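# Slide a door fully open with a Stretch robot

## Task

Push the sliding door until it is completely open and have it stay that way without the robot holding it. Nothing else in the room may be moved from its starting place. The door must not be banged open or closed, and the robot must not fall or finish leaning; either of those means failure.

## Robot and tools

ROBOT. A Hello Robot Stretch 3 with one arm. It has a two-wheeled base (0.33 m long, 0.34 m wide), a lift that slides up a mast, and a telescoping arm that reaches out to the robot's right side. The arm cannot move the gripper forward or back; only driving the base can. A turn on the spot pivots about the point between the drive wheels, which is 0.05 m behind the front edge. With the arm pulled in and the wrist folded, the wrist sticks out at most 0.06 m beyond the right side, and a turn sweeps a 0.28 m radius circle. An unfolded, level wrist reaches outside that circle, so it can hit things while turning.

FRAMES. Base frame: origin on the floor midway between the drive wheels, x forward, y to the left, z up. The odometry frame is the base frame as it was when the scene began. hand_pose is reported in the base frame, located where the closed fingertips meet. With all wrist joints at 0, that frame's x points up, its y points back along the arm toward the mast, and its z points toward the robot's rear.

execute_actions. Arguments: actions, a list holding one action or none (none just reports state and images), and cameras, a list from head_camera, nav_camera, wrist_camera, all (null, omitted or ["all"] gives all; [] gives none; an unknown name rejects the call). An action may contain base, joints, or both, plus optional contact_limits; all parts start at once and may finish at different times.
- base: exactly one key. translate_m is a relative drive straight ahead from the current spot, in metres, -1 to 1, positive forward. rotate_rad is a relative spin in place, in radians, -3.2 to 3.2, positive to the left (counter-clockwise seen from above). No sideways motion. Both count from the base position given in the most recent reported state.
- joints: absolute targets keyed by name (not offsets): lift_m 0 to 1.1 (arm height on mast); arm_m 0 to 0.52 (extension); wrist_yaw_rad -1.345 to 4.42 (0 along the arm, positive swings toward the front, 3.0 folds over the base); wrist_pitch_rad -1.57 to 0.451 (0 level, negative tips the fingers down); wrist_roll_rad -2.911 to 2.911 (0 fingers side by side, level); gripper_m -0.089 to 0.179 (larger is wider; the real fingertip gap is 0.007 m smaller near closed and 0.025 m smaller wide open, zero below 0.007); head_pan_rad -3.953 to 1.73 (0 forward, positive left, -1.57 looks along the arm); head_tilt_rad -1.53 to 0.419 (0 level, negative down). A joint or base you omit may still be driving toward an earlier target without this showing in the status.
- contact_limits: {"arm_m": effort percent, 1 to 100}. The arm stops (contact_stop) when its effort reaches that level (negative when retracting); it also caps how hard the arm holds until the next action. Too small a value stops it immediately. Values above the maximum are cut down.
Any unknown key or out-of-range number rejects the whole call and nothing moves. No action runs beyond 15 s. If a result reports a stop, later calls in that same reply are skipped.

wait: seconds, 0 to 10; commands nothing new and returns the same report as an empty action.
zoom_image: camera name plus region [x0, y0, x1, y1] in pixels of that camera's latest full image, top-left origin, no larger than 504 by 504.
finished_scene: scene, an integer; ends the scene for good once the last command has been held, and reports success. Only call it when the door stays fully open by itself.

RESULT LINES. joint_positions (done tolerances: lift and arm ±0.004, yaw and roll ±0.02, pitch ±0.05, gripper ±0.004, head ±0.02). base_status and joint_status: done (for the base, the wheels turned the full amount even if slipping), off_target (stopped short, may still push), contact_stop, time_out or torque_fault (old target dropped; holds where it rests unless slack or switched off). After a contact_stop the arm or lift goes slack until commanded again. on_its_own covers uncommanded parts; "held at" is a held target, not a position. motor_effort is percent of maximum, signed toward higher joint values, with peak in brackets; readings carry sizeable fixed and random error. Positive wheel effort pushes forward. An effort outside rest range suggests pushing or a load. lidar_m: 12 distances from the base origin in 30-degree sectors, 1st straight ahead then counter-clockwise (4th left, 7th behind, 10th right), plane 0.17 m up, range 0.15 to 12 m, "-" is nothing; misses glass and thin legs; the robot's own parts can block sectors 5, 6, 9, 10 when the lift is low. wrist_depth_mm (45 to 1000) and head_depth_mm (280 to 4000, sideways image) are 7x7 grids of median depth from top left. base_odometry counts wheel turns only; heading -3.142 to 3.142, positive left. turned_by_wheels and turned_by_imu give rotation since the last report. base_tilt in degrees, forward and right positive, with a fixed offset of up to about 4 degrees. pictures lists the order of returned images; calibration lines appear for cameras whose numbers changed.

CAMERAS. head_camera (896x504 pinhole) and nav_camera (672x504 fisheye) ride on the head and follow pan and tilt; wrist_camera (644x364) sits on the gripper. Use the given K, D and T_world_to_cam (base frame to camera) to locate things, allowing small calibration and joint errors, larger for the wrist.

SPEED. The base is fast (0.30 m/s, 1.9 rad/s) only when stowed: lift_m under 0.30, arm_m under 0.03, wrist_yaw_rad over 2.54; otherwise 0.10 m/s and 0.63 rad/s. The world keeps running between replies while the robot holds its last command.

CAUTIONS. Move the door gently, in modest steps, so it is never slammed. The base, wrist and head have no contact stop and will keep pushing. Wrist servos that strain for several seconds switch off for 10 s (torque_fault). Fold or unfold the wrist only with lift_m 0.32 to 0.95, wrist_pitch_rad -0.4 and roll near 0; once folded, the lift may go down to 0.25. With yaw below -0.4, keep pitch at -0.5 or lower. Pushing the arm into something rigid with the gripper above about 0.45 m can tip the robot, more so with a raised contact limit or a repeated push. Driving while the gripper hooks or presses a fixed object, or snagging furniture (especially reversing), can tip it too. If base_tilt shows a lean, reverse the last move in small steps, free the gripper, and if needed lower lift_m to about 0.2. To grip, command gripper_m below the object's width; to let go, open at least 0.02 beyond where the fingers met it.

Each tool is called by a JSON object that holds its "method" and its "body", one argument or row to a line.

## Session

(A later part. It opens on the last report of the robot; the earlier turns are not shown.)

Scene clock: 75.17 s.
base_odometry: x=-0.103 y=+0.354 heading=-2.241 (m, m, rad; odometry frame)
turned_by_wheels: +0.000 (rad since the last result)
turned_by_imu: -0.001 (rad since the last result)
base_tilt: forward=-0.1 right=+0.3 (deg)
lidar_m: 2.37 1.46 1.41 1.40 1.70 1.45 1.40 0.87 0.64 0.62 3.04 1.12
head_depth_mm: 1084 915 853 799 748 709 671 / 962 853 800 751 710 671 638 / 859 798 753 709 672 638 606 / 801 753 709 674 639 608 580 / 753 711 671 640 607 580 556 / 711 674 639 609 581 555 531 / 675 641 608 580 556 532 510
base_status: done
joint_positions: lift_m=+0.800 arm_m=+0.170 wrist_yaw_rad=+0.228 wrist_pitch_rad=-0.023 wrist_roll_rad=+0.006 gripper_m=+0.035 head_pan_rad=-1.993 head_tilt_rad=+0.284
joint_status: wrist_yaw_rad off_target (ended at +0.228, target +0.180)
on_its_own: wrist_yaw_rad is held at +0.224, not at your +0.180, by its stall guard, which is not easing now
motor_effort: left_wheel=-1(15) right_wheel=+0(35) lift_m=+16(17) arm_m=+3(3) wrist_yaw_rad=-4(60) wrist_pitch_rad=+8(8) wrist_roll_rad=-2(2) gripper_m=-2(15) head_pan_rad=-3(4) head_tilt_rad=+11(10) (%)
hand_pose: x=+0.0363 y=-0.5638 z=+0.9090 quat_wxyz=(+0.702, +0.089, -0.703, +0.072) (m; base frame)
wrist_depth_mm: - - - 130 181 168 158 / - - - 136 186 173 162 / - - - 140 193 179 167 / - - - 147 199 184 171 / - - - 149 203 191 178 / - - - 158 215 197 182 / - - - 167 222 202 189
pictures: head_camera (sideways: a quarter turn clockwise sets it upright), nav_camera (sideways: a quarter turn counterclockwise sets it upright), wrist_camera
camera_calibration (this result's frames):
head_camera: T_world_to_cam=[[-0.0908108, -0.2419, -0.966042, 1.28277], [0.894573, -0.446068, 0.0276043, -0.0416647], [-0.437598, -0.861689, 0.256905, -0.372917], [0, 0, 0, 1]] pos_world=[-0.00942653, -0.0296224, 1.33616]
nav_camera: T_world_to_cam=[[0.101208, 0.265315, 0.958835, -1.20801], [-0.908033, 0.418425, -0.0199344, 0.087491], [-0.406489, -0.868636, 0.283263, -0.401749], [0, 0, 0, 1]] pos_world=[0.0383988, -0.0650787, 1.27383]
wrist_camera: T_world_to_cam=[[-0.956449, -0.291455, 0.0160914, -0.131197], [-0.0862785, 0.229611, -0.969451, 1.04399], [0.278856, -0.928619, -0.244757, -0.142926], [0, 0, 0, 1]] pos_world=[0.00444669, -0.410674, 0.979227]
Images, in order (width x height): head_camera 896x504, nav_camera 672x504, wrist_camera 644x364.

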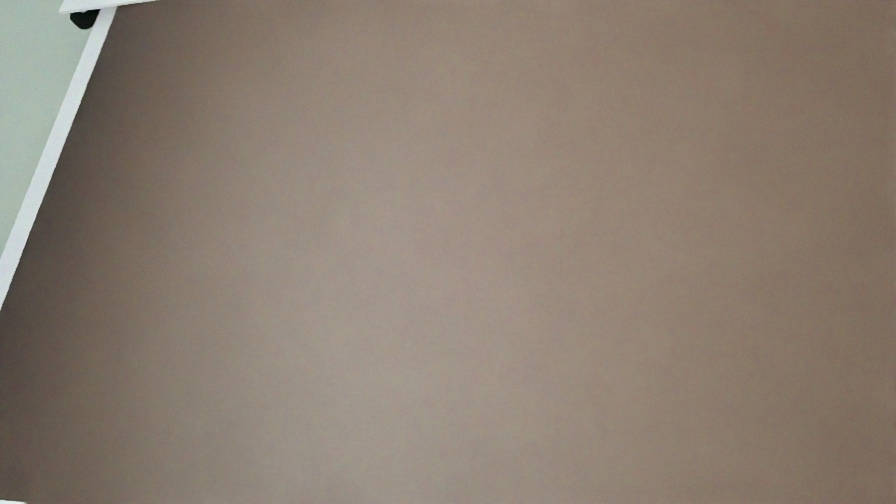

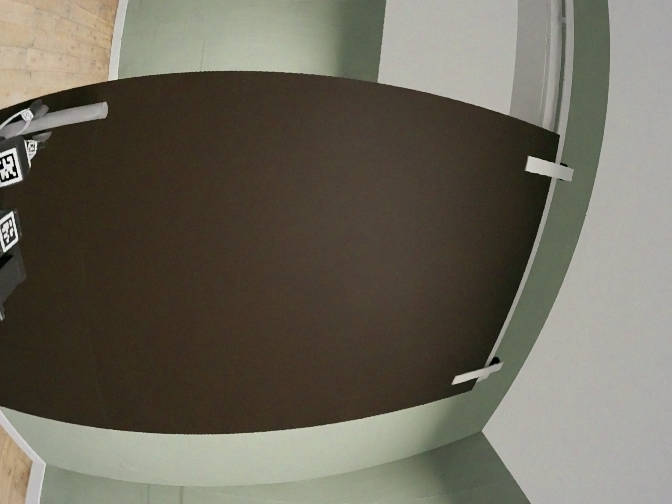

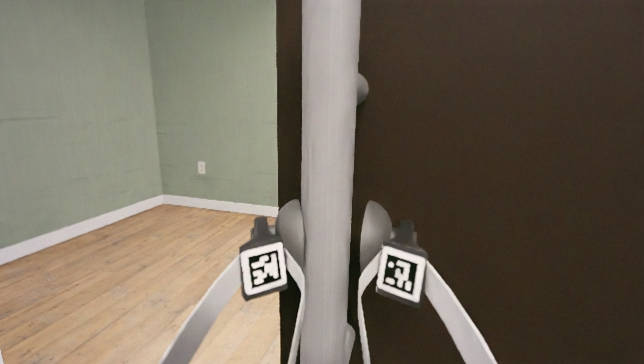

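Still moving (about 0.83 m total).

{"method": "execute_actions", "body": {
  "actions": [
    {"base":{"translate_m":-0.05},"joints":{"wrist_yaw_rad":0.22,"head_pan_rad":-2.3,"head_tilt_rad":0.41}}
  ],
  "cameras": ["nav_camera","head_camera"]
}}

Scene clock: 80.03 s.
base_odometry: x=-0.072 y=+0.393 heading=-2.240 (m, m, rad; odometry frame)
turned_by_wheels: +0.001 (rad since the last result)
turned_by_imu: +0.000 (rad since the last result)
base_tilt: forward=-0.1 right=+0.3 (deg)
lidar_m: 2.42 1.49 1.44 1.41 1.90 1.40 1.35 0.87 0.64 0.62 3.04 1.17
head_depth_mm: 1255 1582 1574 1416 1268 1148 1048 / 1246 1468 1366 1231 1112 1022 931 / 1253 1323 1063 974 896 825 768 / 1207 1118 947 871 806 750 702 / 1112 927 849 788 735 688 646 / 999 828 771 719 675 635 599 / 843 753 704 661 623 589 559
base_status: done
joint_positions: lift_m=+0.800 arm_m=+0.170 wrist_yaw_rad=+0.289 wrist_pitch_rad=-0.022 wrist_roll_rad=+0.006 gripper_m=+0.035 head_pan_rad=-2.293 head_tilt_rad=+0.393
joint_status: wrist_yaw_rad off_target (ended at +0.289, target +0.220); the others done
on_its_own: right_wheel is at rest, and its effort (-34) is outside its rest range (-18 to +18); wrist_yaw_rad is at rest, and its effort (-64) is outside its rest range (-12 to +12)
motor_effort: left_wheel=+13(16) right_wheel=-34(36) lift_m=+16(17) arm_m=+3(3) wrist_yaw_rad=-64(67) wrist_pitch_rad=+8(8) wrist_roll_rad=-2(2) gripper_m=-14(15) head_pan_rad=-3(25) head_tilt_rad=+12(26) (%)
hand_pose: x=+0.0515 y=-0.5598 z=+0.9092 quat_wxyz=(+0.699, +0.110, -0.700, +0.094) (m; base frame)
wrist_depth_mm: - - - 193 182 167 155 / - - - 174 189 172 159 / - - - 207 195 177 165 / - - - 212 200 183 168 / - - - 220 202 189 173 / - - - 227 215 197 179 / - - - 220 226 199 184
pictures: head_camera (sideways: a quarter turn clockwise sets it upright), nav_camera (sideways: a quarter turn counterclockwise sets it upright)
camera_calibration (this result's frames):
head_camera: T_world_to_cam=[[-0.226728, -0.282009, -0.932237, 1.23972], [0.725018, -0.687996, 0.031794, -0.0460891], [-0.650341, -0.668679, 0.36045, -0.506467], [0, 0, 0, 1]] pos_world=[-0.0148818, -0.0207606, 1.33973]
nav_camera: T_world_to_cam=[[0.242959, 0.300605, 0.922284, -1.16142], [-0.74537, 0.666326, -0.0208248, 0.0876608], [-0.620801, -0.682383, 0.385952, -0.53418], [0, 0, 0, 1]] pos_world=[0.015899, -0.0737958, 1.27915]
Images, in order (width x height): head_camera 896x504, nav_camera 672x504.

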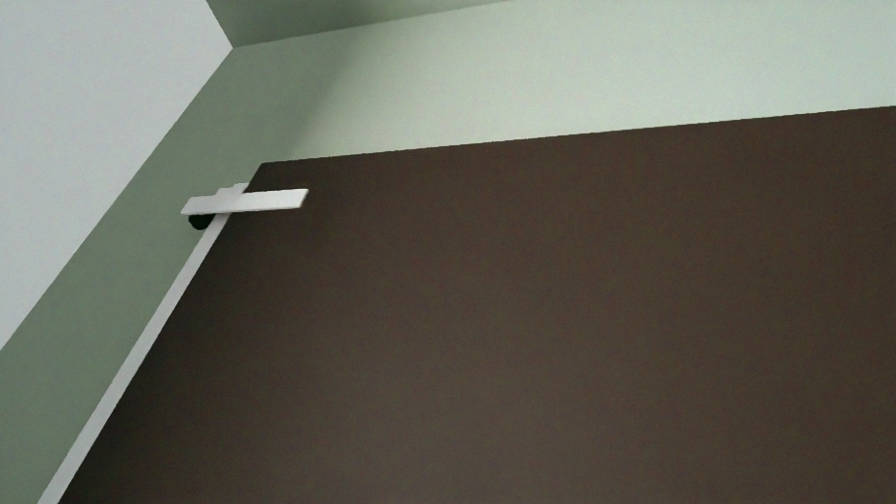

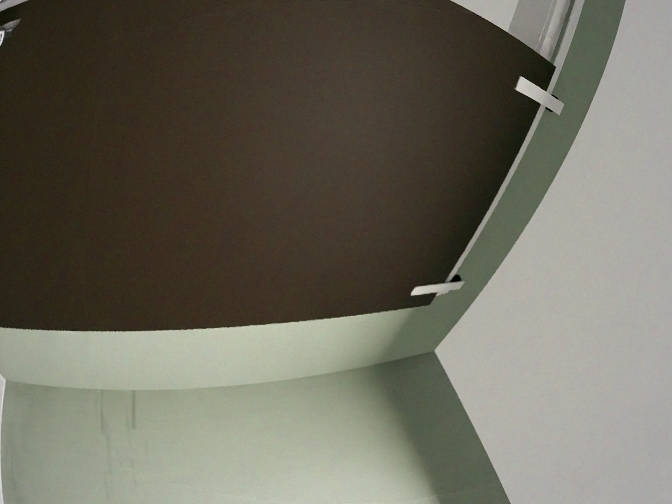

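At the stop. Releasing.

{"method": "execute_actions", "body": {
  "actions": [
    {"joints":{"wrist_yaw_rad":0.33,"gripper_m":0.1}}
  ],
  "cameras": []
}}

{"method": "execute_actions", "body": {
  "actions": [
    {"joints":{"arm_m":0.05}}
  ],
  "cameras": ["head_camera","wrist_camera"]
}}

{"method": "finished_scene", "body": {
  "scene": 1
}}

Scene clock: 85.03 s.
base_odometry: x=-0.072 y=+0.393 heading=-2.241 (m, m, rad; odometry frame)
turned_by_wheels: -0.001 (rad since the last result)
turned_by_imu: -0.002 (rad since the last result)
base_tilt: forward=-0.1 right=+0.3 (deg)
lidar_m: 2.42 1.49 1.44 1.41 1.90 1.40 1.35 0.87 0.64 0.62 3.05 1.17
head_depth_mm: 1252 1575 1571 1413 1271 1148 1051 / 1254 1472 1370 1227 1116 1023 933 / 1245 1319 1069 975 892 826 769 / 1203 1117 948 873 807 753 704 / 1121 929 851 787 736 689 647 / 998 829 770 720 674 635 599 / 842 753 704 661 624 589 559
base_status: not commanded
joint_positions: lift_m=+0.800 arm_m=+0.170 wrist_yaw_rad=+0.332 wrist_pitch_rad=-0.022 wrist_roll_rad=+0.006 gripper_m=+0.100 head_pan_rad=-2.293 head_tilt_rad=+0.393
joint_status: all done
motor_effort: left_wheel=-1(1) right_wheel=+3(2) lift_m=+16(16) arm_m=+3(3) wrist_yaw_rad=-1(12) wrist_pitch_rad=+8(8) wrist_roll_rad=-1(2) gripper_m=-1(78) head_pan_rad=-3(3) head_tilt_rad=+11(12) (%)
hand_pose: x=+0.0619 y=-0.5564 z=+0.9092 quat_wxyz=(+0.697, +0.125, -0.698, +0.109) (m; base frame)
wrist_depth_mm: - - - 144 184 167 154 / - - - 149 190 173 158 / - - - 155 194 176 162 / - - - 162 202 181 166 / - - - 171 213 186 170 / - - - 232 221 188 176 / - - - 232 226 204 182
pictures: none
No camera images: the call's "cameras" was empty. Leave "cameras" out to get every camera's image.

Scene clock: 87.17 s.
base_odometry: x=-0.072 y=+0.393 heading=-2.241 (m, m, rad; odometry frame)
turned_by_wheels: +0.000 (rad since the last result)
turned_by_imu: +0.000 (rad since the last result)
base_tilt: forward=-0.1 right=+0.3 (deg)
lidar_m: 2.42 1.49 1.44 1.41 1.90 1.40 1.34 0.87 0.64 0.62 3.04 1.16
head_depth_mm: 1252 1579 1579 1424 1274 1153 1055 / 1247 1471 1372 1227 1118 1024 934 / 1245 1325 1064 977 895 829 769 / 1208 1119 946 871 808 752 704 / 1124 929 848 788 736 689 647 / 1001 829 770 720 673 636 600 / 842 753 705 662 624 590 560
base_status: not commanded
joint_positions: lift_m=+0.800 arm_m=+0.050 wrist_yaw_rad=+0.331 wrist_pitch_rad=-0.022 wrist_roll_rad=+0.005 gripper_m=+0.100 head_pan_rad=-2.293 head_tilt_rad=+0.393
joint_status: all done
motor_effort: left_wheel=-1(1) right_wheel=+3(3) lift_m=+16(17) arm_m=-2(0) wrist_yaw_rad=-1(2) wrist_pitch_rad=+8(8) wrist_roll_rad=-1(2) gripper_m=+0(0) head_pan_rad=-3(2) head_tilt_rad=+11(11) (%)
hand_pose: x=+0.0616 y=-0.4371 z=+0.9092 quat_wxyz=(+0.697, +0.125, -0.698, +0.108) (m; base frame)
wrist_depth_mm: - - - - 287 266 243 / - - - - 294 273 249 / 806 - - - 303 280 255 / 807 - - - 313 288 264 / 817 - - - 339 292 272 / 828 - - - 350 298 277 / 844 - - - 353 322 285
pictures: head_camera (sideways: a quarter turn clockwise sets it upright), wrist_camera
camera_calibration (this result's frames):
head_camera: T_world_to_cam=[[-0.226787, -0.282076, -0.932202, 1.23967], [0.725019, -0.687995, 0.0317975, -0.0460936], [-0.650319, -0.668653, 0.360538, -0.506582], [0, 0, 0, 1]] pos_world=[-0.0148794, -0.0207579, 1.33974]
wrist_camera: T_world_to_cam=[[-0.921396, -0.388286, 0.016246, -0.114685], [-0.109161, 0.218464, -0.96972, 1.01415], [0.372979, -0.89527, -0.243677, -0.0244929], [0, 0, 0, 1]] pos_world=[0.0141708, -0.288014, 0.979338]
Images, in order (width x height): head_camera 896x504, wrist_camera 644x364.

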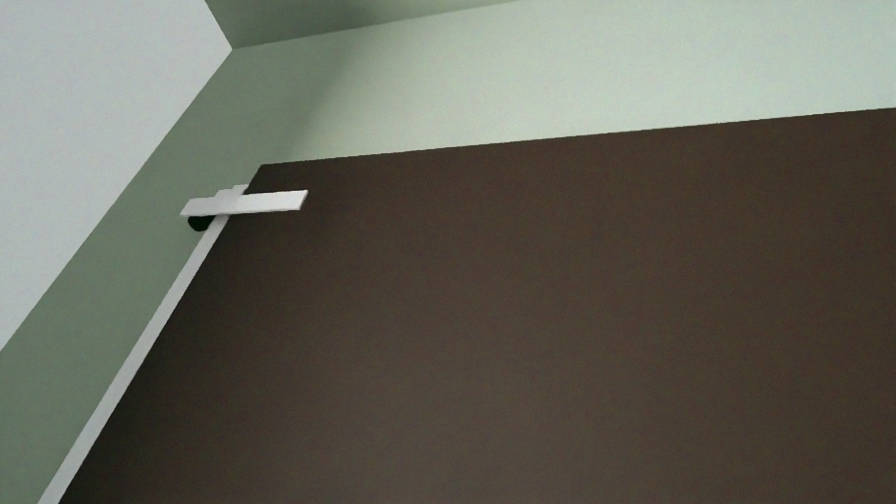

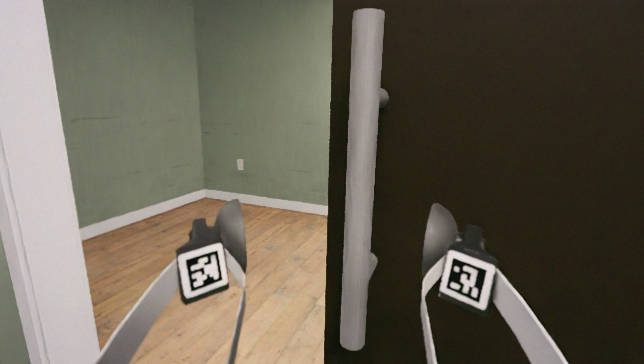

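The scene is finished: the task was done.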